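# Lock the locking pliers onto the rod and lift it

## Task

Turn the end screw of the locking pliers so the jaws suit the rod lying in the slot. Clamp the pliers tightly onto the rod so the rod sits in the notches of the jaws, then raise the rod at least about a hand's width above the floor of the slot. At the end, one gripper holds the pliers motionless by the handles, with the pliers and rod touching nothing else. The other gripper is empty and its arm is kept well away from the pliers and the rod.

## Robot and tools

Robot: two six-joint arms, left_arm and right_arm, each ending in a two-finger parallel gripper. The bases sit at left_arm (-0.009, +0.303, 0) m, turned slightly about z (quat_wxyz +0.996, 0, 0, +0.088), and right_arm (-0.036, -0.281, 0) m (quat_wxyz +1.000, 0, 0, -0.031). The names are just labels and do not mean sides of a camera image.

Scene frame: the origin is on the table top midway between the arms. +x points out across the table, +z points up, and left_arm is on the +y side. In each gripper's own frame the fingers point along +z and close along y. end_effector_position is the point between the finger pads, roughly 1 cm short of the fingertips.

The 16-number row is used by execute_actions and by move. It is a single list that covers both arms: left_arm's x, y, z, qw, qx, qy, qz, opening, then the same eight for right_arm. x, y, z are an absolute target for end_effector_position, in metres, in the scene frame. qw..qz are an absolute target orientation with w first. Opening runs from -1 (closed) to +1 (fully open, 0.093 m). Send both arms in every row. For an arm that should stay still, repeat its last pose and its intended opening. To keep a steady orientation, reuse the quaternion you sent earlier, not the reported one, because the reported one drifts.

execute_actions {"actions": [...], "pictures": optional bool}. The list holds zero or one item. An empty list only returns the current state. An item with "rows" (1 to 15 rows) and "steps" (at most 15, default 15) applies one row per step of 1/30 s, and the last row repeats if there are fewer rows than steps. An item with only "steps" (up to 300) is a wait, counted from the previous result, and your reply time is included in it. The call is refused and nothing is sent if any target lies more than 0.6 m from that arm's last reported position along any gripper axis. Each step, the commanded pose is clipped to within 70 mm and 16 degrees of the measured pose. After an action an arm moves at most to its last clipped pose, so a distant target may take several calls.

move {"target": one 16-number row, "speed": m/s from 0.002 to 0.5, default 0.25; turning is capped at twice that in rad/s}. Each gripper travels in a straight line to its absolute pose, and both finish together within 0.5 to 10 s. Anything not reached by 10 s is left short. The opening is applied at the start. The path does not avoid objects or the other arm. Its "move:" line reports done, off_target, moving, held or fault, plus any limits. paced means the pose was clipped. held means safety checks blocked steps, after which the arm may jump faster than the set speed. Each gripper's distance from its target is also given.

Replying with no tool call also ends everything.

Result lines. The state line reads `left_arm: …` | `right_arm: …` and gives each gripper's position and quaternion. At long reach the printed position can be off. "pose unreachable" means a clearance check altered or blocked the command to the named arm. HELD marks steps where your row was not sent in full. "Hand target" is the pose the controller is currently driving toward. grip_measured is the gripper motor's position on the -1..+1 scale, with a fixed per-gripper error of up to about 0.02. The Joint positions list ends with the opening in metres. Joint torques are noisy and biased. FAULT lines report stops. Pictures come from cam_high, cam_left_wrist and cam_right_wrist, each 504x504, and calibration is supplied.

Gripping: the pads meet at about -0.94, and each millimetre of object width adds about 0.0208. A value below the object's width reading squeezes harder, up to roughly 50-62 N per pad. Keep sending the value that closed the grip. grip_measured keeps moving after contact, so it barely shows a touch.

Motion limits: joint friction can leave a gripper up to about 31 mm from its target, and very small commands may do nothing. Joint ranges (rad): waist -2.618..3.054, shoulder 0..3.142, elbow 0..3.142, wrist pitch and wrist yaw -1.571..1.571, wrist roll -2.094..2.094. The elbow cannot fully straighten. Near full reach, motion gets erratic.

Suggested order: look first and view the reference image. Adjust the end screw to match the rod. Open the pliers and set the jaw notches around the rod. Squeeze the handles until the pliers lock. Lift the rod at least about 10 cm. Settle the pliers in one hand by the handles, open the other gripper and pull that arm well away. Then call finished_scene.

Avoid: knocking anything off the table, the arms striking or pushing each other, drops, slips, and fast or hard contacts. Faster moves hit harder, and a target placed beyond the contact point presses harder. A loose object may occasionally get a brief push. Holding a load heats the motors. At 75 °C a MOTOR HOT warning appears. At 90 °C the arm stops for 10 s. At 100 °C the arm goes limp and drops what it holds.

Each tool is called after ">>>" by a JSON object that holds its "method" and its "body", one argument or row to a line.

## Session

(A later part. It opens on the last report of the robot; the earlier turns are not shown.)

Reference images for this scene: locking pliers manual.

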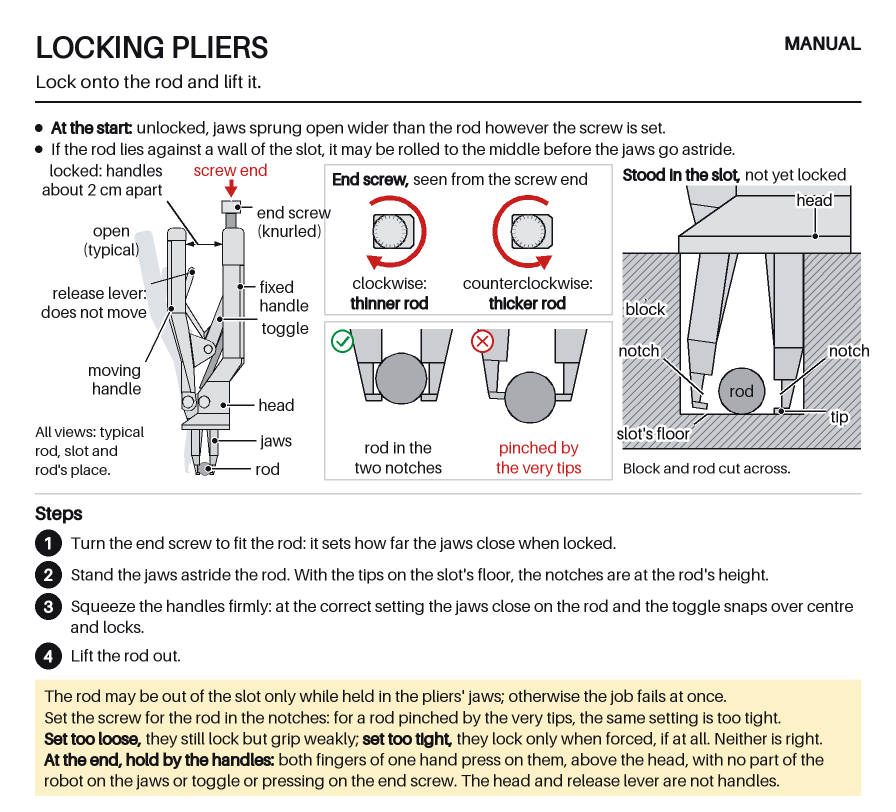

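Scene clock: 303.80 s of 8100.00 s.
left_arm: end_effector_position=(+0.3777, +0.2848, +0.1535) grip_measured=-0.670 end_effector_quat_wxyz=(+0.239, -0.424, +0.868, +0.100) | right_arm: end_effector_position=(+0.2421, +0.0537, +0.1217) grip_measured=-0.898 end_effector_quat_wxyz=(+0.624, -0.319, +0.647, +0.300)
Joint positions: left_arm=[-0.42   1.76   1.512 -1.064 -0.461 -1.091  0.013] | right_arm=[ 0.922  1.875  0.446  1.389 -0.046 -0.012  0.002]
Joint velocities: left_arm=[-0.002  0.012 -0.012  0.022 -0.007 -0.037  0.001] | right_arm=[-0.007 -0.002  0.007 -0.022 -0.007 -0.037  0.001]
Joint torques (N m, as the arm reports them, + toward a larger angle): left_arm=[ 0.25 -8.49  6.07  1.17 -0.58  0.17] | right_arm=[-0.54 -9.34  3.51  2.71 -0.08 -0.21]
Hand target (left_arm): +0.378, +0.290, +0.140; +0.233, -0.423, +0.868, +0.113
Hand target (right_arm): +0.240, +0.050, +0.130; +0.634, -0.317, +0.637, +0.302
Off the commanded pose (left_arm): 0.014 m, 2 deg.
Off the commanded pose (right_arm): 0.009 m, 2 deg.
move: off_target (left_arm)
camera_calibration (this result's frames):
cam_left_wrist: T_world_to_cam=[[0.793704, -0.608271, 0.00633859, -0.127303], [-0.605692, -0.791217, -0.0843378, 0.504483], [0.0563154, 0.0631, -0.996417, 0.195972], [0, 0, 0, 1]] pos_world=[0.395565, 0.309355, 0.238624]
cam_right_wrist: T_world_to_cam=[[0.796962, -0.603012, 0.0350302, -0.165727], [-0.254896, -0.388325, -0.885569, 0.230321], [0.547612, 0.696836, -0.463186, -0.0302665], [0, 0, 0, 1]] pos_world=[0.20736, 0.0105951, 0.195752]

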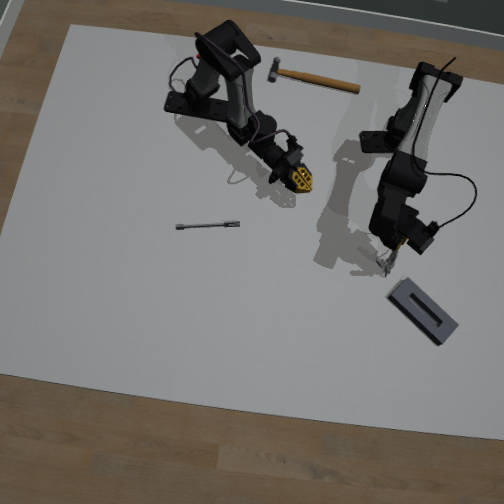

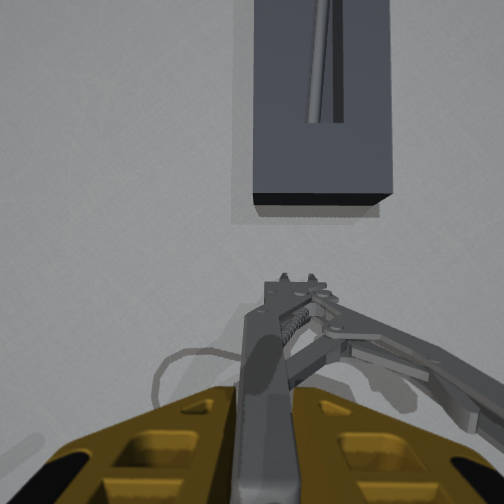

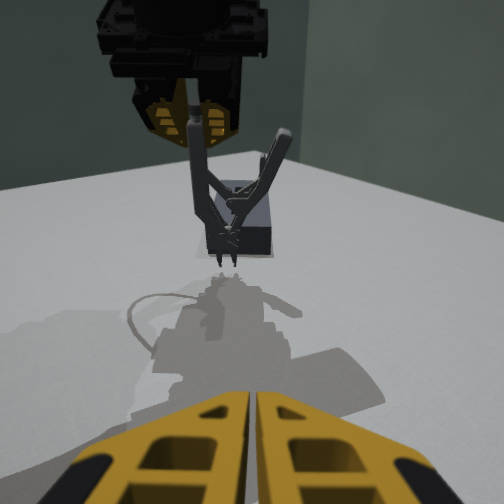

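>>> {"method": "move", "body": {
  "target": [0.385,0.295,0.215,0.233,-0.423,0.868,0.113,-0.8,0.293,0.140,0.117,0.634,-0.317,0.637,0.302,-0.9],
  "speed": 0.06
}}

>>> {"method": "move", "body": {
  "target": [0.474,0.385,0.215,0.233,-0.423,0.868,0.113,-0.8,0.293,0.140,0.117,0.634,-0.317,0.637,0.302,-0.9],
  "speed": 0.06
}}

Scene clock: 311.87 s of 8100.00 s.
left_arm: end_effector_position=(+0.3779, +0.2907, +0.2084) grip_measured=-0.783 end_effector_quat_wxyz=(+0.223, -0.420, +0.873, +0.111) | right_arm: end_effector_position=(+0.2909, +0.1354, +0.1178) grip_measured=-0.898 end_effector_quat_wxyz=(+0.634, -0.315, +0.637, +0.304)
Joint positions: left_arm=[-0.401  1.813  1.805 -1.335 -0.453 -1.07   0.008] | right_arm=[ 0.967  2.126  0.847  1.269 -0.002 -0.012  0.002]
Joint velocities: left_arm=[-0.012  0.007 -0.012 -0.007  0.051 -0.037  0.   ] | right_arm=[ 0.017 -0.002 -0.012  0.051  0.022 -0.066 -0.   ]
Joint torques (N m, as the arm reports them, + toward a larger angle): left_arm=[ 0.33 -9.56 11.59  0.87 -0.62  0.13] | right_arm=[ 0.26 -9.5   6.96  2.3   0.02 -0.2 ]
Hand target (left_arm): +0.384, +0.295, +0.215; +0.233, -0.423, +0.868, +0.113
Hand target (right_arm): +0.292, +0.141, +0.116; +0.634, -0.317, +0.637, +0.302
Off the commanded pose (left_arm): 0.011 m, 1 deg.
Off the commanded pose (right_arm): 0.005 m, 0 deg.
move: off_target (left_arm)
camera_calibration (this result's frames):
cam_left_wrist: T_world_to_cam=[[0.792232, -0.609562, -0.0283359, -0.11602], [-0.609985, -0.789784, -0.0644918, 0.51094], [0.0169325, 0.0683769, -0.997516, 0.263913], [0, 0, 0, 1]] pos_world=[0.399112, 0.314765, 0.292921]
cam_right_wrist: T_world_to_cam=[[0.796492, -0.603496, 0.037332, -0.155296], [-0.237331, -0.368822, -0.89869, 0.264829], [0.556125, 0.706939, -0.436992, -0.122722], [0, 0, 0, 1]] pos_world=[0.254793, 0.0907111, 0.190168]

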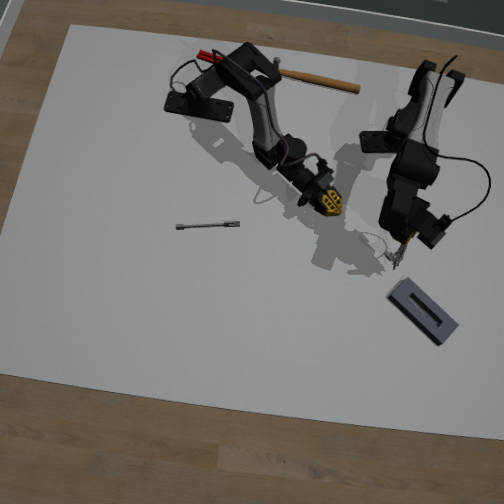

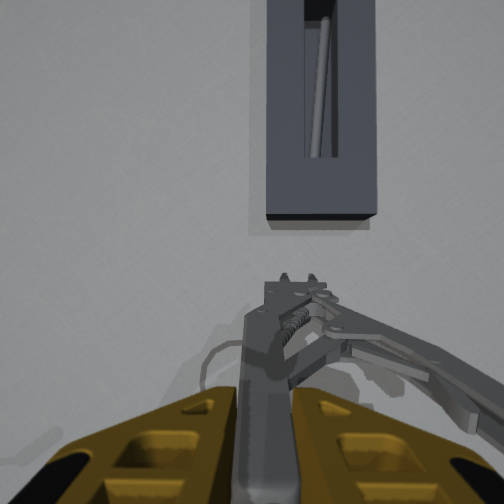

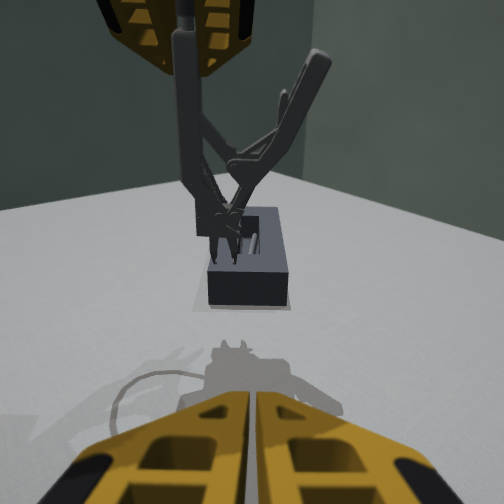

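Scene clock: 314.53 s of 8100.00 s.
left_arm: end_effector_position=(+0.4681, +0.3834, +0.2101) grip_measured=-0.783 end_effector_quat_wxyz=(+0.225, -0.422, +0.871, +0.117) | right_arm: end_effector_position=(+0.2909, +0.1354, +0.1169) grip_measured=-0.898 end_effector_quat_wxyz=(+0.633, -0.316, +0.638, +0.304)
Joint positions: left_arm=[-0.145  2.174  2.322 -1.381 -0.395 -0.802  0.008] | right_arm=[ 0.967  2.126  0.847  1.265 -0.002 -0.012  0.002]
Joint velocities: left_arm=[ 0.002 -0.007 -0.017  0.007 -0.007  0.037  0.   ] | right_arm=[-0.002  0.017 -0.007 -0.007  0.022  0.051 -0.001]
Joint torques (N m, as the arm reports them, + toward a larger angle): left_arm=[  0.29 -13.24  11.55   1.21  -0.47   0.11] | right_arm=[ 0.03 -9.79  7.01  2.34 -0.02 -0.19]
Hand target (left_arm): +0.472, +0.387, +0.216; +0.236, -0.422, +0.867, +0.117
Hand target (right_arm): +0.293, +0.140, +0.117; +0.634, -0.317, +0.637, +0.302
Off the commanded pose (left_arm): 0.008 m, 1 deg.
Off the commanded pose (right_arm): 0.005 m, 0 deg.
move: done
camera_calibration (this result's frames):
cam_left_wrist: T_world_to_cam=[[0.795834, -0.604436, -0.0361284, -0.132961], [-0.605288, -0.792486, -0.0747833, 0.640332], [0.0165705, 0.0813831, -0.996545, 0.252722], [0, 0, 0, 1]] pos_world=[0.489212, 0.40652, 0.294931]
cam_right_wrist: T_world_to_cam=[[0.79658, -0.603384, 0.0372656, -0.155294], [-0.239447, -0.371516, -0.897018, 0.264778], [0.555091, 0.705623, -0.44042, -0.122236], [0, 0, 0, 1]] pos_world=[0.254957, 0.0909196, 0.189462]

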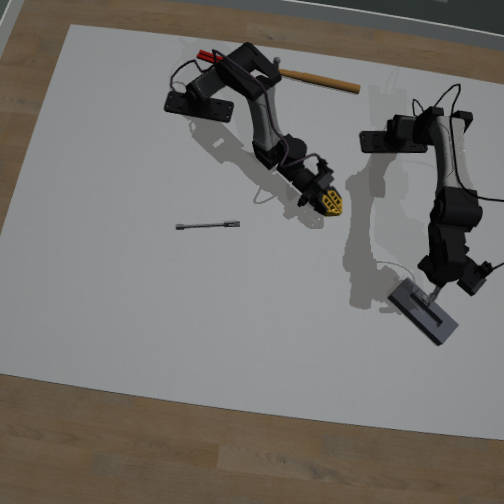

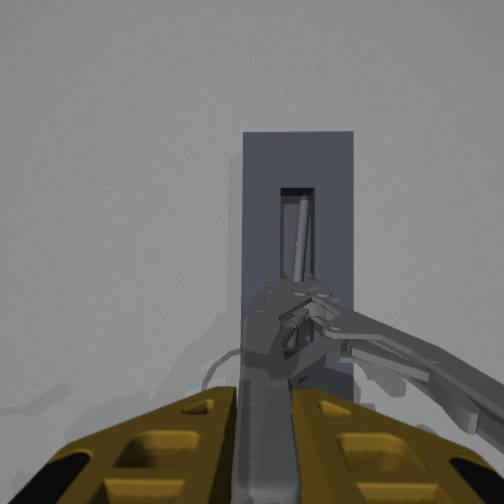

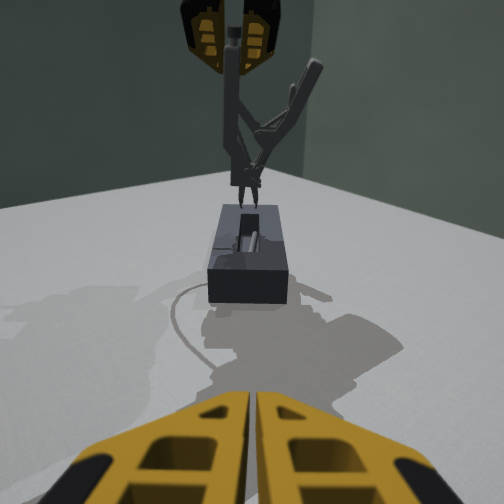

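>>> {"method": "move", "body": {
  "target": [0.475,0.385,0.186,0.233,-0.423,0.868,0.113,-0.8,0.293,0.140,0.117,0.634,-0.317,0.637,0.302,-0.9],
  "speed": 0.02
}}

>>> {"method": "zoom_image", "body": {
  "camera": "cam_right_wrist",
  "region": [200, 170, 300, 270]
}}

>>> {"method": "zoom_image", "body": {
  "camera": "cam_left_wrist",
  "region": [240, 200, 360, 320]
}}

Scene clock: 320.23 s of 8100.00 s.
left_arm: end_effector_position=(+0.4738, +0.3823, +0.1767) grip_measured=-0.783 end_effector_quat_wxyz=(+0.214, -0.420, +0.874, +0.118) | right_arm: end_effector_position=(+0.2909, +0.1354, +0.1169) grip_measured=-0.898 end_effector_quat_wxyz=(+0.633, -0.316, +0.638, +0.304)
Joint positions: left_arm=[-0.145  2.174  2.191 -1.273 -0.386 -0.801  0.008] | right_arm=[ 0.967  2.126  0.847  1.265 -0.002 -0.012  0.002]
Joint velocities: left_arm=[ 0.002  0.002 -0.007 -0.022 -0.037 -0.007 -0.001] | right_arm=[ 0.027 -0.022 -0.007  0.022 -0.007  0.007  0.001]
Joint torques (N m, as the arm reports them, + toward a larger angle): left_arm=[  0.05 -17.18   6.53   1.43  -0.43   0.05] | right_arm=[ 0.07 -9.76  6.96  2.34 -0.01 -0.21]
Hand target (left_arm): +0.475, +0.385, +0.186; +0.232, -0.423, +0.868, +0.113
Hand target (right_arm): +0.293, +0.140, +0.117; +0.634, -0.317, +0.637, +0.302
Off the commanded pose (left_arm): 0.010 m, 2 deg.
Off the commanded pose (right_arm): 0.005 m, 0 deg.
move: done
camera_calibration (this result's frames):
cam_left_wrist: T_world_to_cam=[[0.792819, -0.607468, -0.0492104, -0.1345], [-0.609428, -0.790989, -0.0541648, 0.638143], [-0.0060215, 0.0729331, -0.997319, 0.233439], [0, 0, 0, 1]] pos_world=[0.496942, 0.406035, 0.260759]
cam_right_wrist: T_world_to_cam=[[0.79658, -0.603384, 0.0372656, -0.155294], [-0.239447, -0.371516, -0.897018, 0.264778], [0.555091, 0.705623, -0.44042, -0.122236], [0, 0, 0, 1]] pos_world=[0.254957, 0.0909196, 0.189462]

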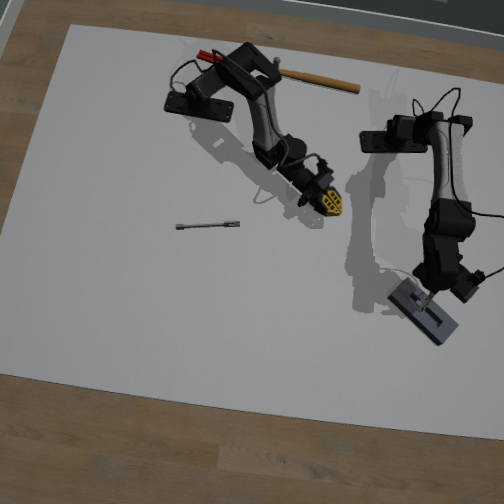

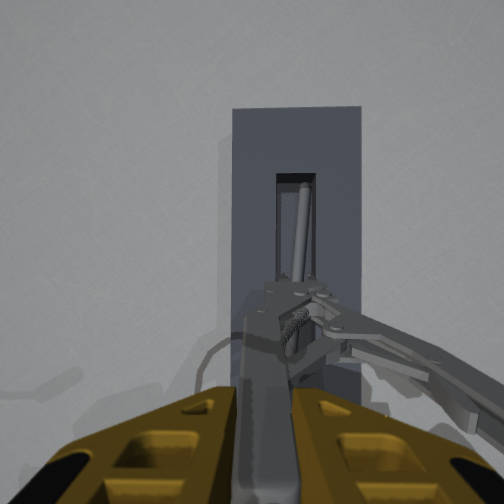

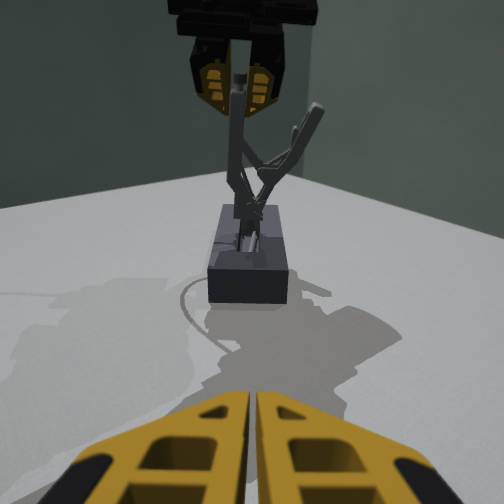

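Region (200, 170, 300, 270) of cam_right_wrist's 504x504 image, scaled by 5.040, with more detail than that image has.

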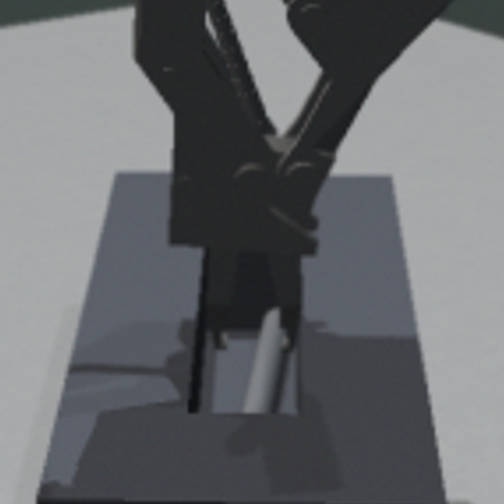

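Region (240, 200, 360, 320) of cam_left_wrist's 504x504 image, scaled by 4.200, with more detail than that image has.

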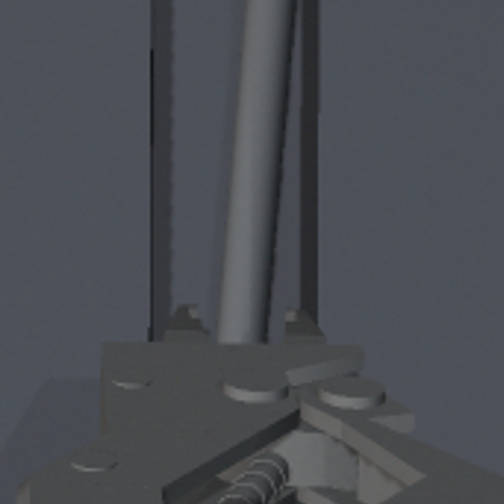

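>>> {"method": "execute_actions", "body": {
  "actions": [
    {"rows":[[0.474,0.386,0.184,0.233,-0.423,0.868,0.113,-0.8,0.293,0.140,0.117,0.634,-0.317,0.637,0.302,-0.9],[0.474,0.386,0.183,0.233,-0.423,0.868,0.113,-0.8,0.293,0.140,0.117,0.634,-0.317,0.637,0.302,-0.9],[0.474,0.386,0.182,0.233,-0.423,0.868,0.113,-0.8,0.293,0.140,0.117,0.634,-0.317,0.637,0.302,-0.9],[0.474,0.386,0.181,0.233,-0.423,0.868,0.113,-0.8,0.293,0.140,0.117,0.634,-0.317,0.637,0.302,-0.9],[0.474,0.386,0.180,0.233,-0.423,0.868,0.113,-0.8,0.293,0.140,0.117,0.634,-0.317,0.637,0.302,-0.9],[0.474,0.386,0.179,0.233,-0.423,0.868,0.113,-0.8,0.293,0.140,0.117,0.634,-0.317,0.637,0.302,-0.9],[0.474,0.386,0.178,0.233,-0.423,0.868,0.113,-0.8,0.293,0.140,0.117,0.634,-0.317,0.637,0.302,-0.9],[0.474,0.386,0.177,0.233,-0.423,0.868,0.113,-0.8,0.293,0.140,0.117,0.634,-0.317,0.637,0.302,-0.9],[0.474,0.386,0.176,0.233,-0.423,0.868,0.113,-0.8,0.293,0.140,0.117,0.634,-0.317,0.637,0.302,-0.9],[0.474,0.386,0.175,0.233,-0.423,0.868,0.113,-0.8,0.293,0.140,0.117,0.634,-0.317,0.637,0.302,-0.9],[0.474,0.386,0.174,0.233,-0.423,0.868,0.113,-0.8,0.293,0.140,0.117,0.634,-0.317,0.637,0.302,-0.9],[0.474,0.386,0.173,0.233,-0.423,0.868,0.113,-0.8,0.293,0.140,0.117,0.634,-0.317,0.637,0.302,-0.9],[0.474,0.386,0.172,0.233,-0.423,0.868,0.113,-0.8,0.293,0.140,0.117,0.634,-0.317,0.637,0.302,-0.9],[0.474,0.386,0.171,0.233,-0.423,0.868,0.113,-0.8,0.293,0.140,0.117,0.634,-0.317,0.637,0.302,-0.9],[0.474,0.386,0.170,0.233,-0.423,0.868,0.113,-0.8,0.293,0.140,0.117,0.634,-0.317,0.637,0.302,-0.9]],"steps":15}
  ]
}}

>>> {"method": "zoom_image", "body": {
  "camera": "cam_left_wrist",
  "region": [240, 200, 360, 320]
}}

Scene clock: 328.00 s of 8100.00 s.
left_arm: end_effector_position=(+0.4715, +0.3821, +0.1641) grip_measured=-0.783 end_effector_quat_wxyz=(+0.214, -0.420, +0.874, +0.118) | right_arm: end_effector_position=(+0.2909, +0.1354, +0.1169) grip_measured=-0.898 end_effector_quat_wxyz=(+0.633, -0.316, +0.638, +0.304)
Joint positions: left_arm=[-0.145  2.146  2.097 -1.207 -0.385 -0.801  0.008] | right_arm=[ 0.967  2.126  0.847  1.265 -0.002 -0.012  0.002]
Joint velocities: left_arm=[ 0.002 -0.002 -0.154  0.081  0.037 -0.037  0.001] | right_arm=[-0.002 -0.017  0.012  0.037  0.022  0.051  0.   ]
Joint torques (N m, as the arm reports them, + toward a larger angle): left_arm=[  0.12 -16.59   6.8    1.34  -0.46   0.08] | right_arm=[ 0.05 -9.8   6.92  2.33 -0.01 -0.19]
Hand target (left_arm): +0.474, +0.386, +0.170; +0.232, -0.423, +0.868, +0.114
Hand target (right_arm): +0.293, +0.140, +0.117; +0.634, -0.317, +0.637, +0.302
Off the commanded pose (left_arm): 0.007 m, 2 deg.
Off the commanded pose (right_arm): 0.005 m, 0 deg.
Steps of this call (steps 1 to 218: nothing new was sent; steps 219 to 233: all 15 steps of this action). Readings (end_effector_position):
219: left_arm (+0.4737, +0.3823, +0.1764) | right_arm (+0.2909, +0.1354, +0.1169)
220: left_arm (+0.4730, +0.3822, +0.1761) | right_arm (+0.2909, +0.1354, +0.1169)
222: left_arm (+0.4716, +0.3821, +0.1752) | right_arm (+0.2909, +0.1354, +0.1169)
226: left_arm (+0.4712, +0.3821, +0.1728) | right_arm (+0.2909, +0.1354, +0.1169)
233: the state above
camera_calibration (this result's frames):
cam_left_wrist: T_world_to_cam=[[0.792657, -0.607691, -0.0490464, -0.133259], [-0.609634, -0.790885, -0.0533634, 0.635821], [-0.00636153, 0.0721993, -0.99737, 0.22137], [0, 0, 0, 1]] pos_world=[0.494655, 0.405898, 0.248182]
cam_right_wrist: T_world_to_cam=[[0.79658, -0.603384, 0.0372656, -0.155294], [-0.239447, -0.371516, -0.897018, 0.264778], [0.555091, 0.705623, -0.44042, -0.122236], [0, 0, 0, 1]] pos_world=[0.254957, 0.0909196, 0.189462]

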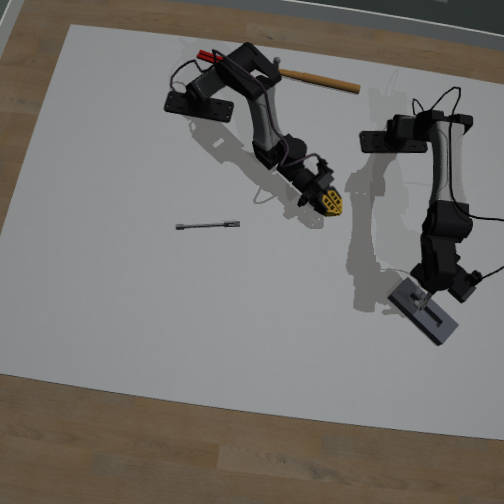

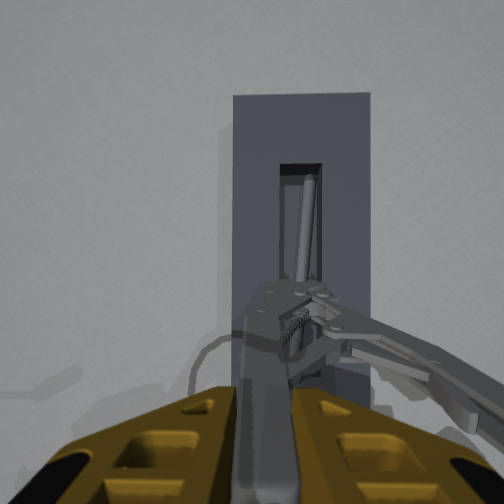

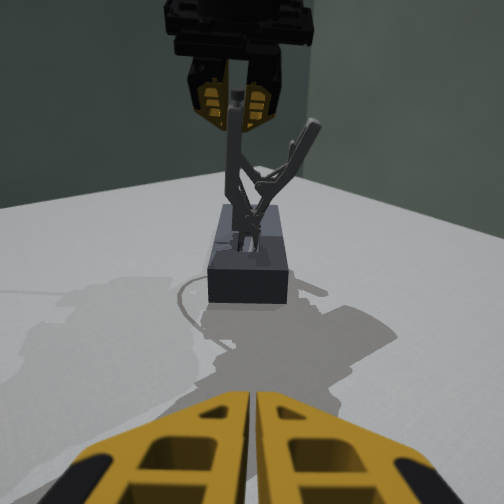

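Region (240, 200, 360, 320) of cam_left_wrist's 504x504 image, scaled by 4.200, with more detail than that image has.

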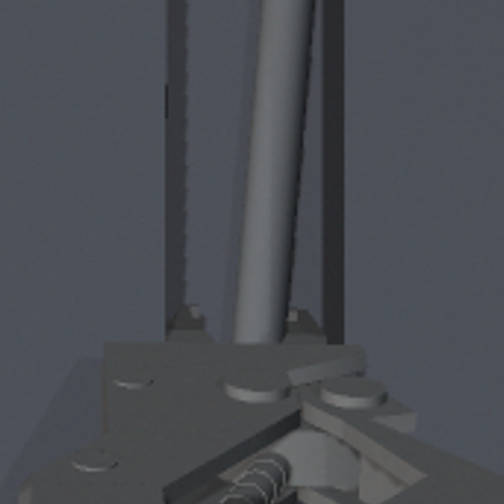

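>>> {"method": "execute_actions", "body": {
  "actions": [
    {"rows":[[0.477,0.386,0.170,0.233,-0.423,0.868,0.113,-0.8,0.293,0.140,0.117,0.634,-0.317,0.637,0.302,-0.9]],"steps":10}
  ]
}}

>>> {"method": "zoom_image", "body": {
  "camera": "cam_left_wrist",
  "region": [240, 200, 360, 320]
}}

Scene clock: 330.27 s of 8100.00 s.
left_arm: end_effector_position=(+0.4729, +0.3821, +0.1621) grip_measured=-0.783 end_effector_quat_wxyz=(+0.216, -0.420, +0.874, +0.117) | right_arm: end_effector_position=(+0.2909, +0.1354, +0.1169) grip_measured=-0.898 end_effector_quat_wxyz=(+0.633, -0.316, +0.638, +0.304)
Joint positions: left_arm=[-0.145  2.146  2.087 -1.193 -0.385 -0.801  0.008] | right_arm=[ 0.967  2.126  0.847  1.265 -0.002 -0.012  0.002]
Joint velocities: left_arm=[-0.022 -0.012  0.012 -0.022 -0.051 -0.022  0.   ] | right_arm=[ 0.012  0.012 -0.017 -0.051 -0.051 -0.037 -0.   ]
Joint torques (N m, as the arm reports them, + toward a larger angle): left_arm=[  0.15 -15.75   8.45   1.38  -0.46   0.06] | right_arm=[ 0.08 -9.78  6.97  2.33 -0.03 -0.2 ]
Hand target (left_arm): +0.477, +0.386, +0.170; +0.233, -0.423, +0.868, +0.113
Hand target (right_arm): +0.293, +0.140, +0.117; +0.634, -0.317, +0.637, +0.302
Off the commanded pose (left_arm): 0.010 m, 2 deg.
Off the commanded pose (right_arm): 0.005 m, 0 deg.
Steps of this call (steps 1 to 58: nothing new was sent; steps 59 to 68: all 10 steps of this action). Readings (end_effector_position):
59: left_arm (+0.4729, +0.3821, +0.1621) | right_arm (+0.2909, +0.1354, +0.1169)
60: left_arm (+0.4729, +0.3821, +0.1621) | right_arm (+0.2909, +0.1354, +0.1169)
62: left_arm (+0.4729, +0.3821, +0.1621) | right_arm (+0.2909, +0.1354, +0.1169)
66: left_arm (+0.4729, +0.3821, +0.1621) | right_arm (+0.2909, +0.1354, +0.1169)
68: the state above
camera_calibration (this result's frames):
cam_left_wrist: T_world_to_cam=[[0.792801, -0.607796, -0.0452788, -0.135092], [-0.609477, -0.790824, -0.0559884, 0.636865], [-0.00177799, 0.0719841, -0.997404, 0.217302], [0, 0, 0, 1]] pos_world=[0.495642, 0.405897, 0.246278]
cam_right_wrist: T_world_to_cam=[[0.79658, -0.603384, 0.0372656, -0.155294], [-0.239447, -0.371516, -0.897018, 0.264778], [0.555091, 0.705623, -0.44042, -0.122236], [0, 0, 0, 1]] pos_world=[0.254957, 0.0909196, 0.189462]

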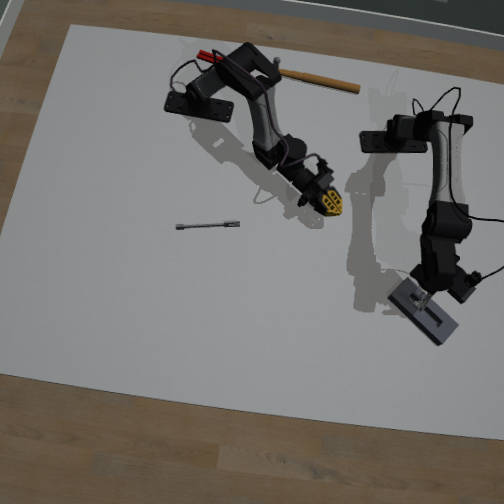

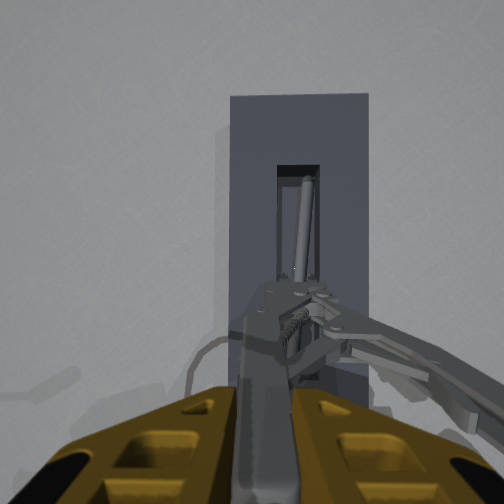

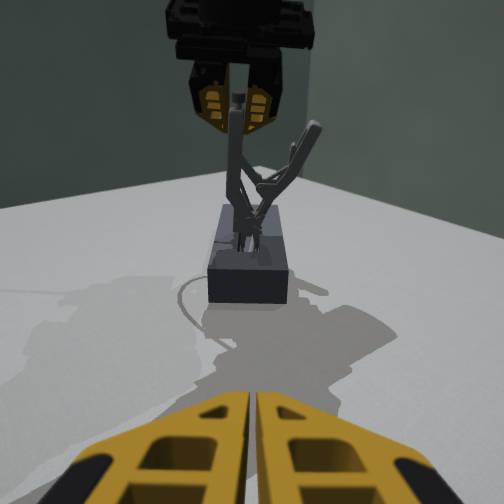

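Region (240, 200, 360, 320) of cam_left_wrist's 504x504 image, scaled by 4.200, with more detail than that image has.

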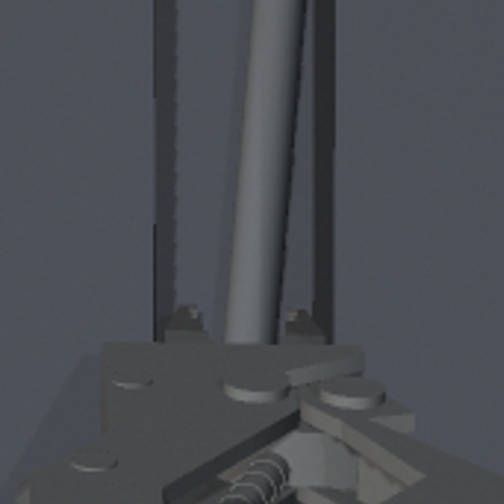

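Good. Descend.

>>> {"method": "execute_actions", "body": {
  "actions": [
    {"rows":[[0.477,0.386,0.168,0.233,-0.423,0.868,0.113,-0.8,0.293,0.140,0.117,0.634,-0.317,0.637,0.302,-0.9],[0.477,0.386,0.166,0.233,-0.423,0.868,0.113,-0.8,0.293,0.140,0.117,0.634,-0.317,0.637,0.302,-0.9],[0.477,0.386,0.164,0.233,-0.423,0.868,0.113,-0.8,0.293,0.140,0.117,0.634,-0.317,0.637,0.302,-0.9],[0.477,0.386,0.163,0.233,-0.423,0.868,0.113,-0.8,0.293,0.140,0.117,0.634,-0.317,0.637,0.302,-0.9],[0.477,0.386,0.162,0.233,-0.423,0.868,0.113,-0.8,0.293,0.140,0.117,0.634,-0.317,0.637,0.302,-0.9],[0.477,0.386,0.161,0.233,-0.423,0.868,0.113,-0.8,0.293,0.140,0.117,0.634,-0.317,0.637,0.302,-0.9],[0.477,0.386,0.160,0.233,-0.423,0.868,0.113,-0.8,0.293,0.140,0.117,0.634,-0.317,0.637,0.302,-0.9],[0.477,0.386,0.159,0.233,-0.423,0.868,0.113,-0.8,0.293,0.140,0.117,0.634,-0.317,0.637,0.302,-0.9],[0.477,0.386,0.158,0.233,-0.423,0.868,0.113,-0.8,0.293,0.140,0.117,0.634,-0.317,0.637,0.302,-0.9],[0.477,0.386,0.157,0.233,-0.423,0.868,0.113,-0.8,0.293,0.140,0.117,0.634,-0.317,0.637,0.302,-0.9],[0.477,0.386,0.156,0.233,-0.423,0.868,0.113,-0.8,0.293,0.140,0.117,0.634,-0.317,0.637,0.302,-0.9]],"steps":15}
  ],
  "pictures": false
}}

>>> {"method": "execute_actions", "body": {
  "actions": [
    {"steps":20}
  ]
}}

Scene clock: 335.53 s of 8100.00 s.
left_arm: end_effector_position=(+0.4725, +0.3826, +0.1589) grip_measured=-0.783 end_effector_quat_wxyz=(+0.221, -0.420, +0.872, +0.116) | right_arm: end_effector_position=(+0.2909, +0.1354, +0.1169) grip_measured=-0.898 end_effector_quat_wxyz=(+0.633, -0.316, +0.638, +0.304)
Joint positions: left_arm=[-0.145  2.13   2.045 -1.156 -0.389 -0.801  0.008] | right_arm=[ 0.967  2.126  0.847  1.265 -0.002 -0.012  0.002]
Joint velocities: left_arm=[-0.017 -0.017 -0.017  0.066 -0.037 -0.095  0.001] | right_arm=[-0.007  0.002 -0.002 -0.022  0.007 -0.007 -0.   ]
Joint torques (N m, as the arm reports them, + toward a larger angle): left_arm=[  0.04 -14.69   5.99   1.59  -0.42   0.07] | right_arm=[ 0.1  -9.72  6.96  2.33 -0.02 -0.19]
Hand target (left_arm): +0.477, +0.386, +0.156; +0.232, -0.423, +0.868, +0.114
Hand target (right_arm): +0.293, +0.140, +0.117; +0.634, -0.317, +0.637, +0.302
Off the commanded pose (left_arm): 0.006 m, 2 deg.
Off the commanded pose (right_arm): 0.005 m, 0 deg.
Steps of this call (steps 1 to 143: nothing new was sent; steps 144 to 158: all 15 steps of this action). Readings (end_effector_position):
144: left_arm (+0.4729, +0.3821, +0.1621) | right_arm (+0.2909, +0.1354, +0.1169)
145: left_arm (+0.4730, +0.3821, +0.1622) | right_arm (+0.2909, +0.1354, +0.1169)
147: left_arm (+0.4731, +0.3821, +0.1610) | right_arm (+0.2909, +0.1354, +0.1169)
151: left_arm (+0.4732, +0.3827, +0.1593) | right_arm (+0.2909, +0.1354, +0.1169)
158: the state above

Scene clock: 336.20 s of 8100.00 s.
left_arm: end_effector_position=(+0.4726, +0.3826, +0.1589) grip_measured=-0.783 end_effector_quat_wxyz=(+0.221, -0.420, +0.872, +0.116) | right_arm: end_effector_position=(+0.2909, +0.1354, +0.1169) grip_measured=-0.898 end_effector_quat_wxyz=(+0.633, -0.316, +0.638, +0.304)
Joint positions: left_arm=[-0.145  2.129  2.044 -1.155 -0.389 -0.801  0.008] | right_arm=[ 0.967  2.126  0.847  1.265 -0.002 -0.012  0.002]
Joint velocities: left_arm=[-0.002 -0.007  0.007  0.022 -0.022 -0.007 -0.   ] | right_arm=[ 0.002  0.017  0.007 -0.007 -0.051  0.066  0.001]
Joint torques (N m, as the arm reports them, + toward a larger angle): left_arm=[  0.22 -14.73   5.92   1.63  -0.45   0.06] | right_arm=[ 0.03 -9.78  6.97  2.33 -0.03 -0.19]
Hand target (left_arm): +0.477, +0.386, +0.156; +0.232, -0.423, +0.868, +0.114
Hand target (right_arm): +0.293, +0.140, +0.117; +0.634, -0.317, +0.637, +0.302
Off the commanded pose (left_arm): 0.006 m, 2 deg.
Off the commanded pose (right_arm): 0.005 m, 0 deg.
Steps of this call (steps 1 to 20: nothing new was sent). Readings (end_effector_position):
1: left_arm (+0.4725, +0.3826, +0.1590) | right_arm (+0.2909, +0.1354, +0.1169)
2: left_arm (+0.4726, +0.3826, +0.1589) | right_arm (+0.2909, +0.1354, +0.1169)
4: left_arm (+0.4726, +0.3826, +0.1589) | right_arm (+0.2909, +0.1354, +0.1169)
8: left_arm (+0.4726, +0.3826, +0.1589) | right_arm (+0.2909, +0.1354, +0.1169)
20: the state above
camera_calibration (this result's frames):
cam_left_wrist: T_world_to_cam=[[0.793794, -0.606923, -0.0391902, -0.136469], [-0.608122, -0.791114, -0.0657828, 0.63804], [0.00892125, 0.0760504, -0.997064, 0.207422], [0, 0, 0, 1]] pos_world=[0.494484, 0.406162, 0.243437]
cam_right_wrist: T_world_to_cam=[[0.79658, -0.603384, 0.0372656, -0.155294], [-0.239447, -0.371516, -0.897018, 0.264778], [0.555091, 0.705623, -0.44042, -0.122236], [0, 0, 0, 1]] pos_world=[0.254957, 0.0909196, 0.189462]

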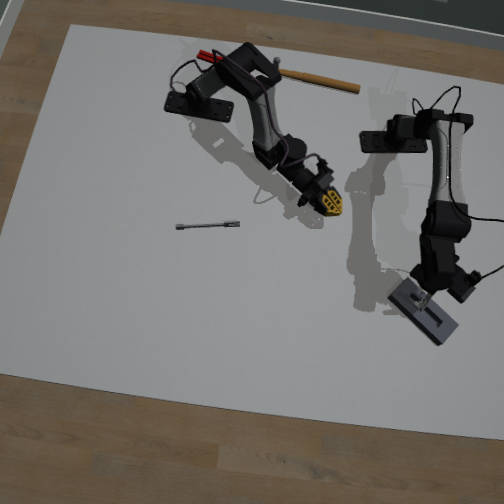

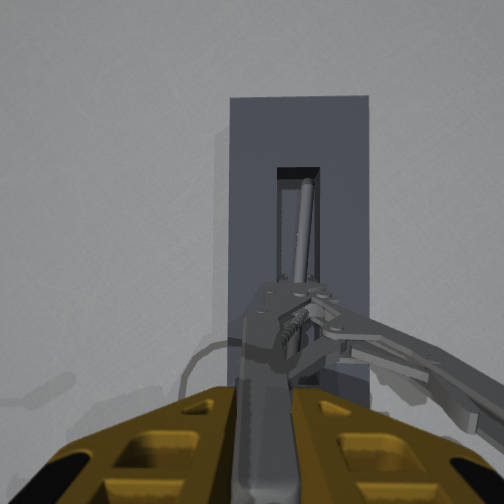

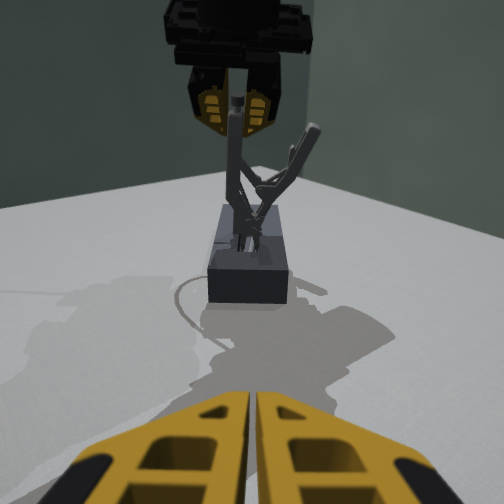

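>>> {"method": "move", "body": {
  "target": [0.494,0.408,0.162,0.233,-0.423,0.868,0.113,-0.67,0.293,0.140,0.117,0.634,-0.317,0.637,0.302,-0.9],
  "speed": 0.012
}}

Scene clock: 341.67 s of 8100.00 s.
left_arm: end_effector_position=(+0.4877, +0.4046, +0.1622) grip_measured=-0.670 end_effector_quat_wxyz=(+0.229, -0.422, +0.869, +0.117) | right_arm: end_effector_position=(+0.2909, +0.1354, +0.1169) grip_measured=-0.898 end_effector_quat_wxyz=(+0.633, -0.316, +0.638, +0.304)
Joint positions: left_arm=[-0.1    2.191  2.147 -1.163 -0.382 -0.755  0.013] | right_arm=[ 0.967  2.126  0.847  1.265 -0.002 -0.012  0.002]
Joint velocities: left_arm=[-0.002  0.012  0.012 -0.037 -0.007  0.007  0.   ] | right_arm=[-0.007 -0.002 -0.012  0.007 -0.007 -0.037 -0.001]
Joint torques (N m, as the arm reports them, + toward a larger angle): left_arm=[  0.27 -13.16  11.59   1.22  -0.33   0.12] | right_arm=[ 0.03 -9.75  6.95  2.34 -0.03 -0.2 ]
Hand target (left_arm): +0.493, +0.408, +0.163; +0.234, -0.423, +0.868, +0.114
Hand target (right_arm): +0.293, +0.140, +0.117; +0.634, -0.317, +0.637, +0.302
Off the commanded pose (left_arm): 0.007 m, 1 deg.
Off the commanded pose (right_arm): 0.005 m, 0 deg.
move: done
camera_calibration (this result's frames):
cam_left_wrist: T_world_to_cam=[[0.79616, -0.604251, -0.0317773, -0.13844], [-0.604597, -0.792308, -0.0819191, 0.666145], [0.0243224, 0.0844331, -0.996132, 0.197792], [0, 0, 0, 1]] pos_world=[0.508159, 0.427439, 0.247198]
cam_right_wrist: T_world_to_cam=[[0.79658, -0.603384, 0.0372656, -0.155294], [-0.239447, -0.371516, -0.897018, 0.264778], [0.555091, 0.705623, -0.44042, -0.122236], [0, 0, 0, 1]] pos_world=[0.254957, 0.0909196, 0.189462]

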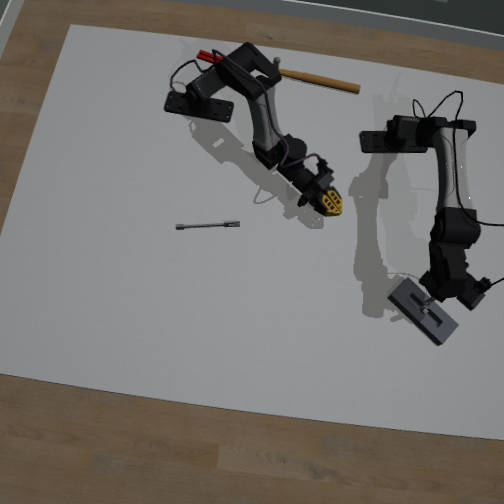

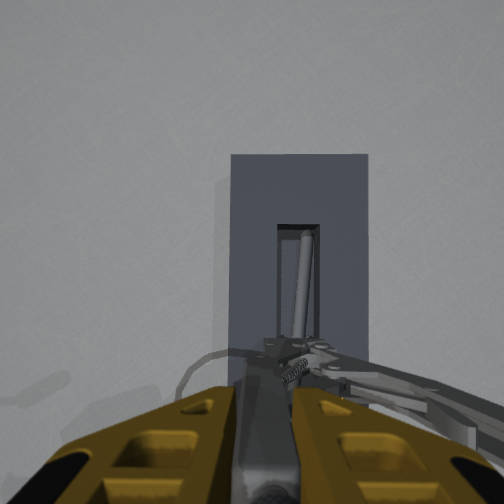

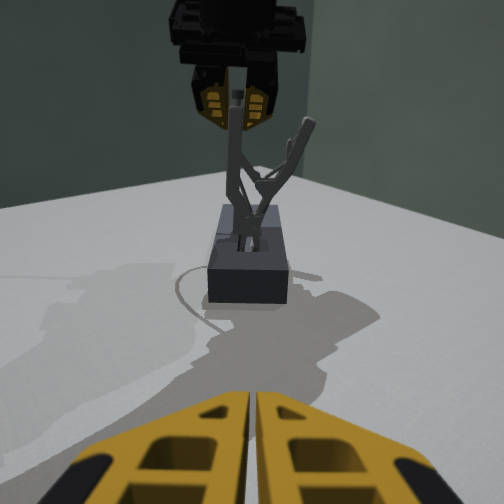

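>>> {"method": "execute_actions", "body": {
  "actions": [
    {"rows":[[0.494,0.408,0.162,0.233,-0.423,0.868,0.113,-0.655,0.293,0.140,0.117,0.634,-0.317,0.637,0.302,-0.9],[0.494,0.408,0.162,0.233,-0.423,0.868,0.113,-0.645,0.293,0.140,0.117,0.634,-0.317,0.637,0.302,-0.9],[0.494,0.408,0.162,0.233,-0.423,0.868,0.113,-0.635,0.293,0.140,0.117,0.634,-0.317,0.637,0.302,-0.9],[0.494,0.408,0.162,0.233,-0.423,0.868,0.113,-0.625,0.293,0.140,0.117,0.634,-0.317,0.637,0.302,-0.9],[0.494,0.408,0.162,0.233,-0.423,0.868,0.113,-0.615,0.293,0.140,0.117,0.634,-0.317,0.637,0.302,-0.9]],"steps":12}
  ]
}}

Scene clock: 346.63 s of 8100.00 s.
left_arm: end_effector_position=(+0.4878, +0.4044, +0.1621) grip_measured=-0.616 end_effector_quat_wxyz=(+0.229, -0.421, +0.870, +0.116) | right_arm: end_effector_position=(+0.2909, +0.1354, +0.1169) grip_measured=-0.898 end_effector_quat_wxyz=(+0.633, -0.316, +0.638, +0.304)
Joint positions: left_arm=[-0.1    2.191  2.147 -1.163 -0.38  -0.755  0.016] | right_arm=[ 0.967  2.126  0.847  1.265 -0.002 -0.012  0.002]
Joint velocities: left_arm=[-0.017  0.002  0.002 -0.022  0.037  0.007  0.   ] | right_arm=[-0.007  0.002  0.002  0.095 -0.007 -0.037  0.   ]
Joint torques (N m, as the arm reports them, + toward a larger angle): left_arm=[  0.3  -12.88  11.87   1.19  -0.32   0.12] | right_arm=[ 0.05 -9.75  6.93  2.35 -0.03 -0.21]
Hand target (left_arm): +0.494, +0.408, +0.162; +0.234, -0.423, +0.868, +0.113
Hand target (right_arm): +0.293, +0.140, +0.117; +0.634, -0.317, +0.637, +0.302
Off the commanded pose (left_arm): 0.007 m, 1 deg.
Off the commanded pose (right_arm): 0.005 m, 0 deg.
Steps of this call (steps 1 to 137: nothing new was sent; steps 138 to 149: all 12 steps of this action). Readings (end_effector_position):
138: left_arm (+0.4877, +0.4045, +0.1622) | right_arm (+0.2909, +0.1354, +0.1169)
139: left_arm (+0.4877, +0.4045, +0.1622) | right_arm (+0.2909, +0.1354, +0.1169)
141: left_arm (+0.4877, +0.4045, +0.1622) | right_arm (+0.2909, +0.1354, +0.1169)
145: left_arm (+0.4878, +0.4044, +0.1621) | right_arm (+0.2909, +0.1354, +0.1169)
149: the state above
camera_calibration (this result's frames):
cam_left_wrist: T_world_to_cam=[[0.795711, -0.604869, -0.0312568, -0.138196], [-0.605188, -0.791939, -0.0811235, 0.666033], [0.0243157, 0.0834671, -0.996214, 0.198146], [0, 0, 0, 1]] pos_world=[0.508221, 0.427328, 0.247107]
cam_right_wrist: T_world_to_cam=[[0.79658, -0.603384, 0.0372656, -0.155294], [-0.239447, -0.371516, -0.897018, 0.264778], [0.555091, 0.705623, -0.44042, -0.122236], [0, 0, 0, 1]] pos_world=[0.254957, 0.0909196, 0.189462]

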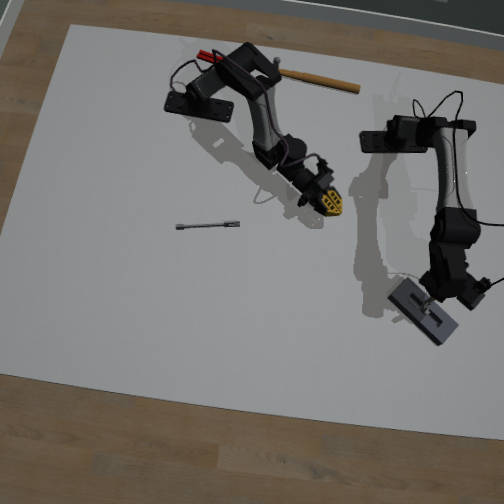

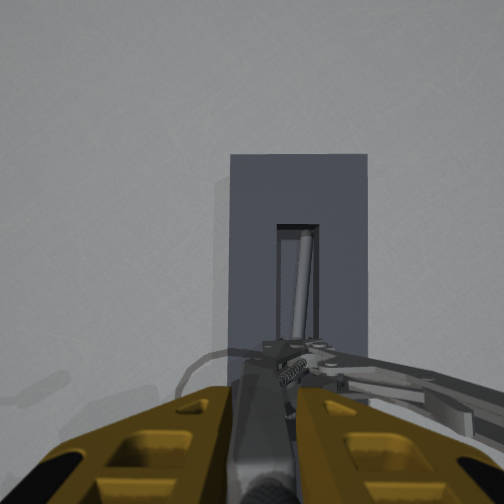

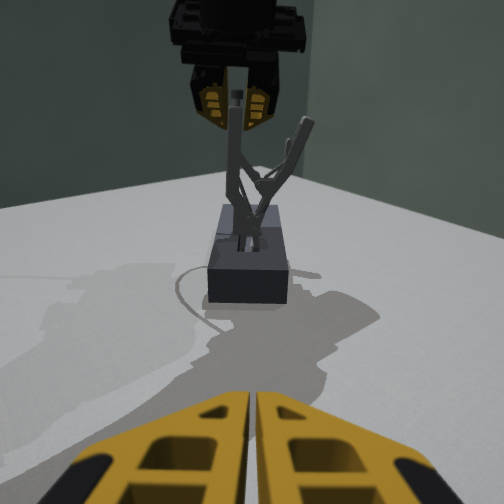

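>>> {"method": "execute_actions", "body": {
  "actions": [
    {"rows":[[0.494,0.408,0.162,0.233,-0.423,0.868,0.113,-0.58,0.293,0.140,0.117,0.634,-0.317,0.637,0.302,-0.9]],"steps":12}
  ]
}}

Scene clock: 348.90 s of 8100.00 s.
left_arm: end_effector_position=(+0.4878, +0.4044, +0.1621) grip_measured=-0.581 end_effector_quat_wxyz=(+0.229, -0.421, +0.870, +0.116) | right_arm: end_effector_position=(+0.2909, +0.1354, +0.1169) grip_measured=-0.898 end_effector_quat_wxyz=(+0.633, -0.316, +0.638, +0.304)
Joint positions: left_arm=[-0.1    2.191  2.147 -1.163 -0.38  -0.755  0.017] | right_arm=[ 0.967  2.126  0.847  1.265 -0.002 -0.012  0.002]
Joint velocities: left_arm=[-0.012 -0.002  0.007 -0.007 -0.007  0.007 -0.001] | right_arm=[-0.012 -0.012  0.002  0.022 -0.051  0.007 -0.001]
Joint torques (N m, as the arm reports them, + toward a larger angle): left_arm=[  0.33 -12.91  11.76   1.2   -0.33   0.08] | right_arm=[ 0.   -9.77  7.01  2.33 -0.02 -0.21]
Hand target (left_arm): +0.494, +0.408, +0.162; +0.234, -0.423, +0.868, +0.113
Hand target (right_arm): +0.293, +0.140, +0.117; +0.634, -0.317, +0.637, +0.302
Off the commanded pose (left_arm): 0.007 m, 1 deg.
Off the commanded pose (right_arm): 0.005 m, 0 deg.
Steps of this call (steps 1 to 56: nothing new was sent; steps 57 to 68: all 12 steps of this action). Readings (end_effector_position):
57: left_arm (+0.4878, +0.4044, +0.1621) | right_arm (+0.2909, +0.1354, +0.1169)
58: left_arm (+0.4878, +0.4044, +0.1621) | right_arm (+0.2909, +0.1354, +0.1169)
60: left_arm (+0.4878, +0.4044, +0.1621) | right_arm (+0.2909, +0.1354, +0.1169)
64: left_arm (+0.4878, +0.4044, +0.1621) | right_arm (+0.2909, +0.1354, +0.1169)
68: the state above
camera_calibration (this result's frames):
cam_left_wrist: T_world_to_cam=[[0.795711, -0.604869, -0.0312568, -0.138196], [-0.605188, -0.791939, -0.0811235, 0.666033], [0.0243157, 0.0834671, -0.996214, 0.198146], [0, 0, 0, 1]] pos_world=[0.508221, 0.427328, 0.247107]
cam_right_wrist: T_world_to_cam=[[0.79658, -0.603384, 0.0372656, -0.155294], [-0.239447, -0.371516, -0.897018, 0.264778], [0.555091, 0.705623, -0.44042, -0.122236], [0, 0, 0, 1]] pos_world=[0.254957, 0.0909196, 0.189462]

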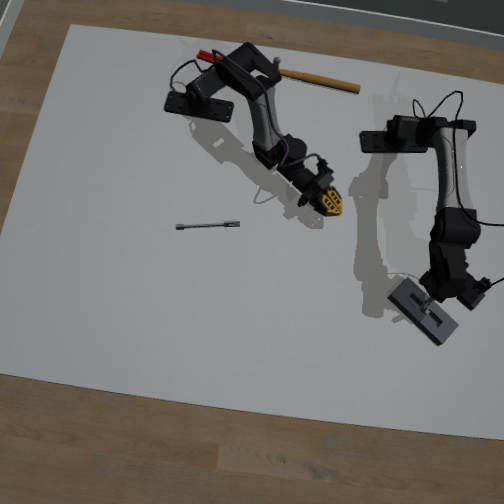

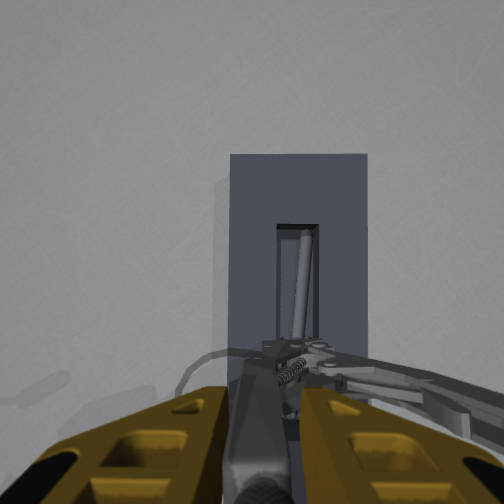

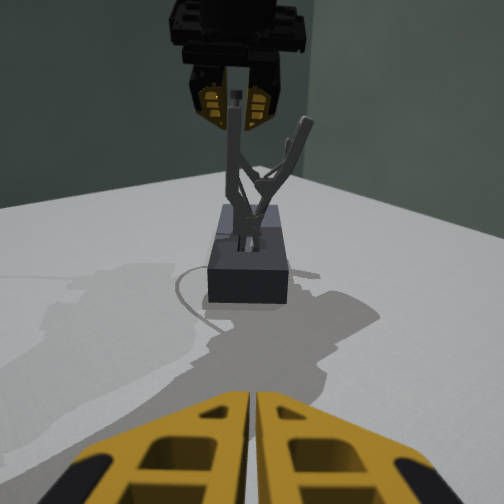

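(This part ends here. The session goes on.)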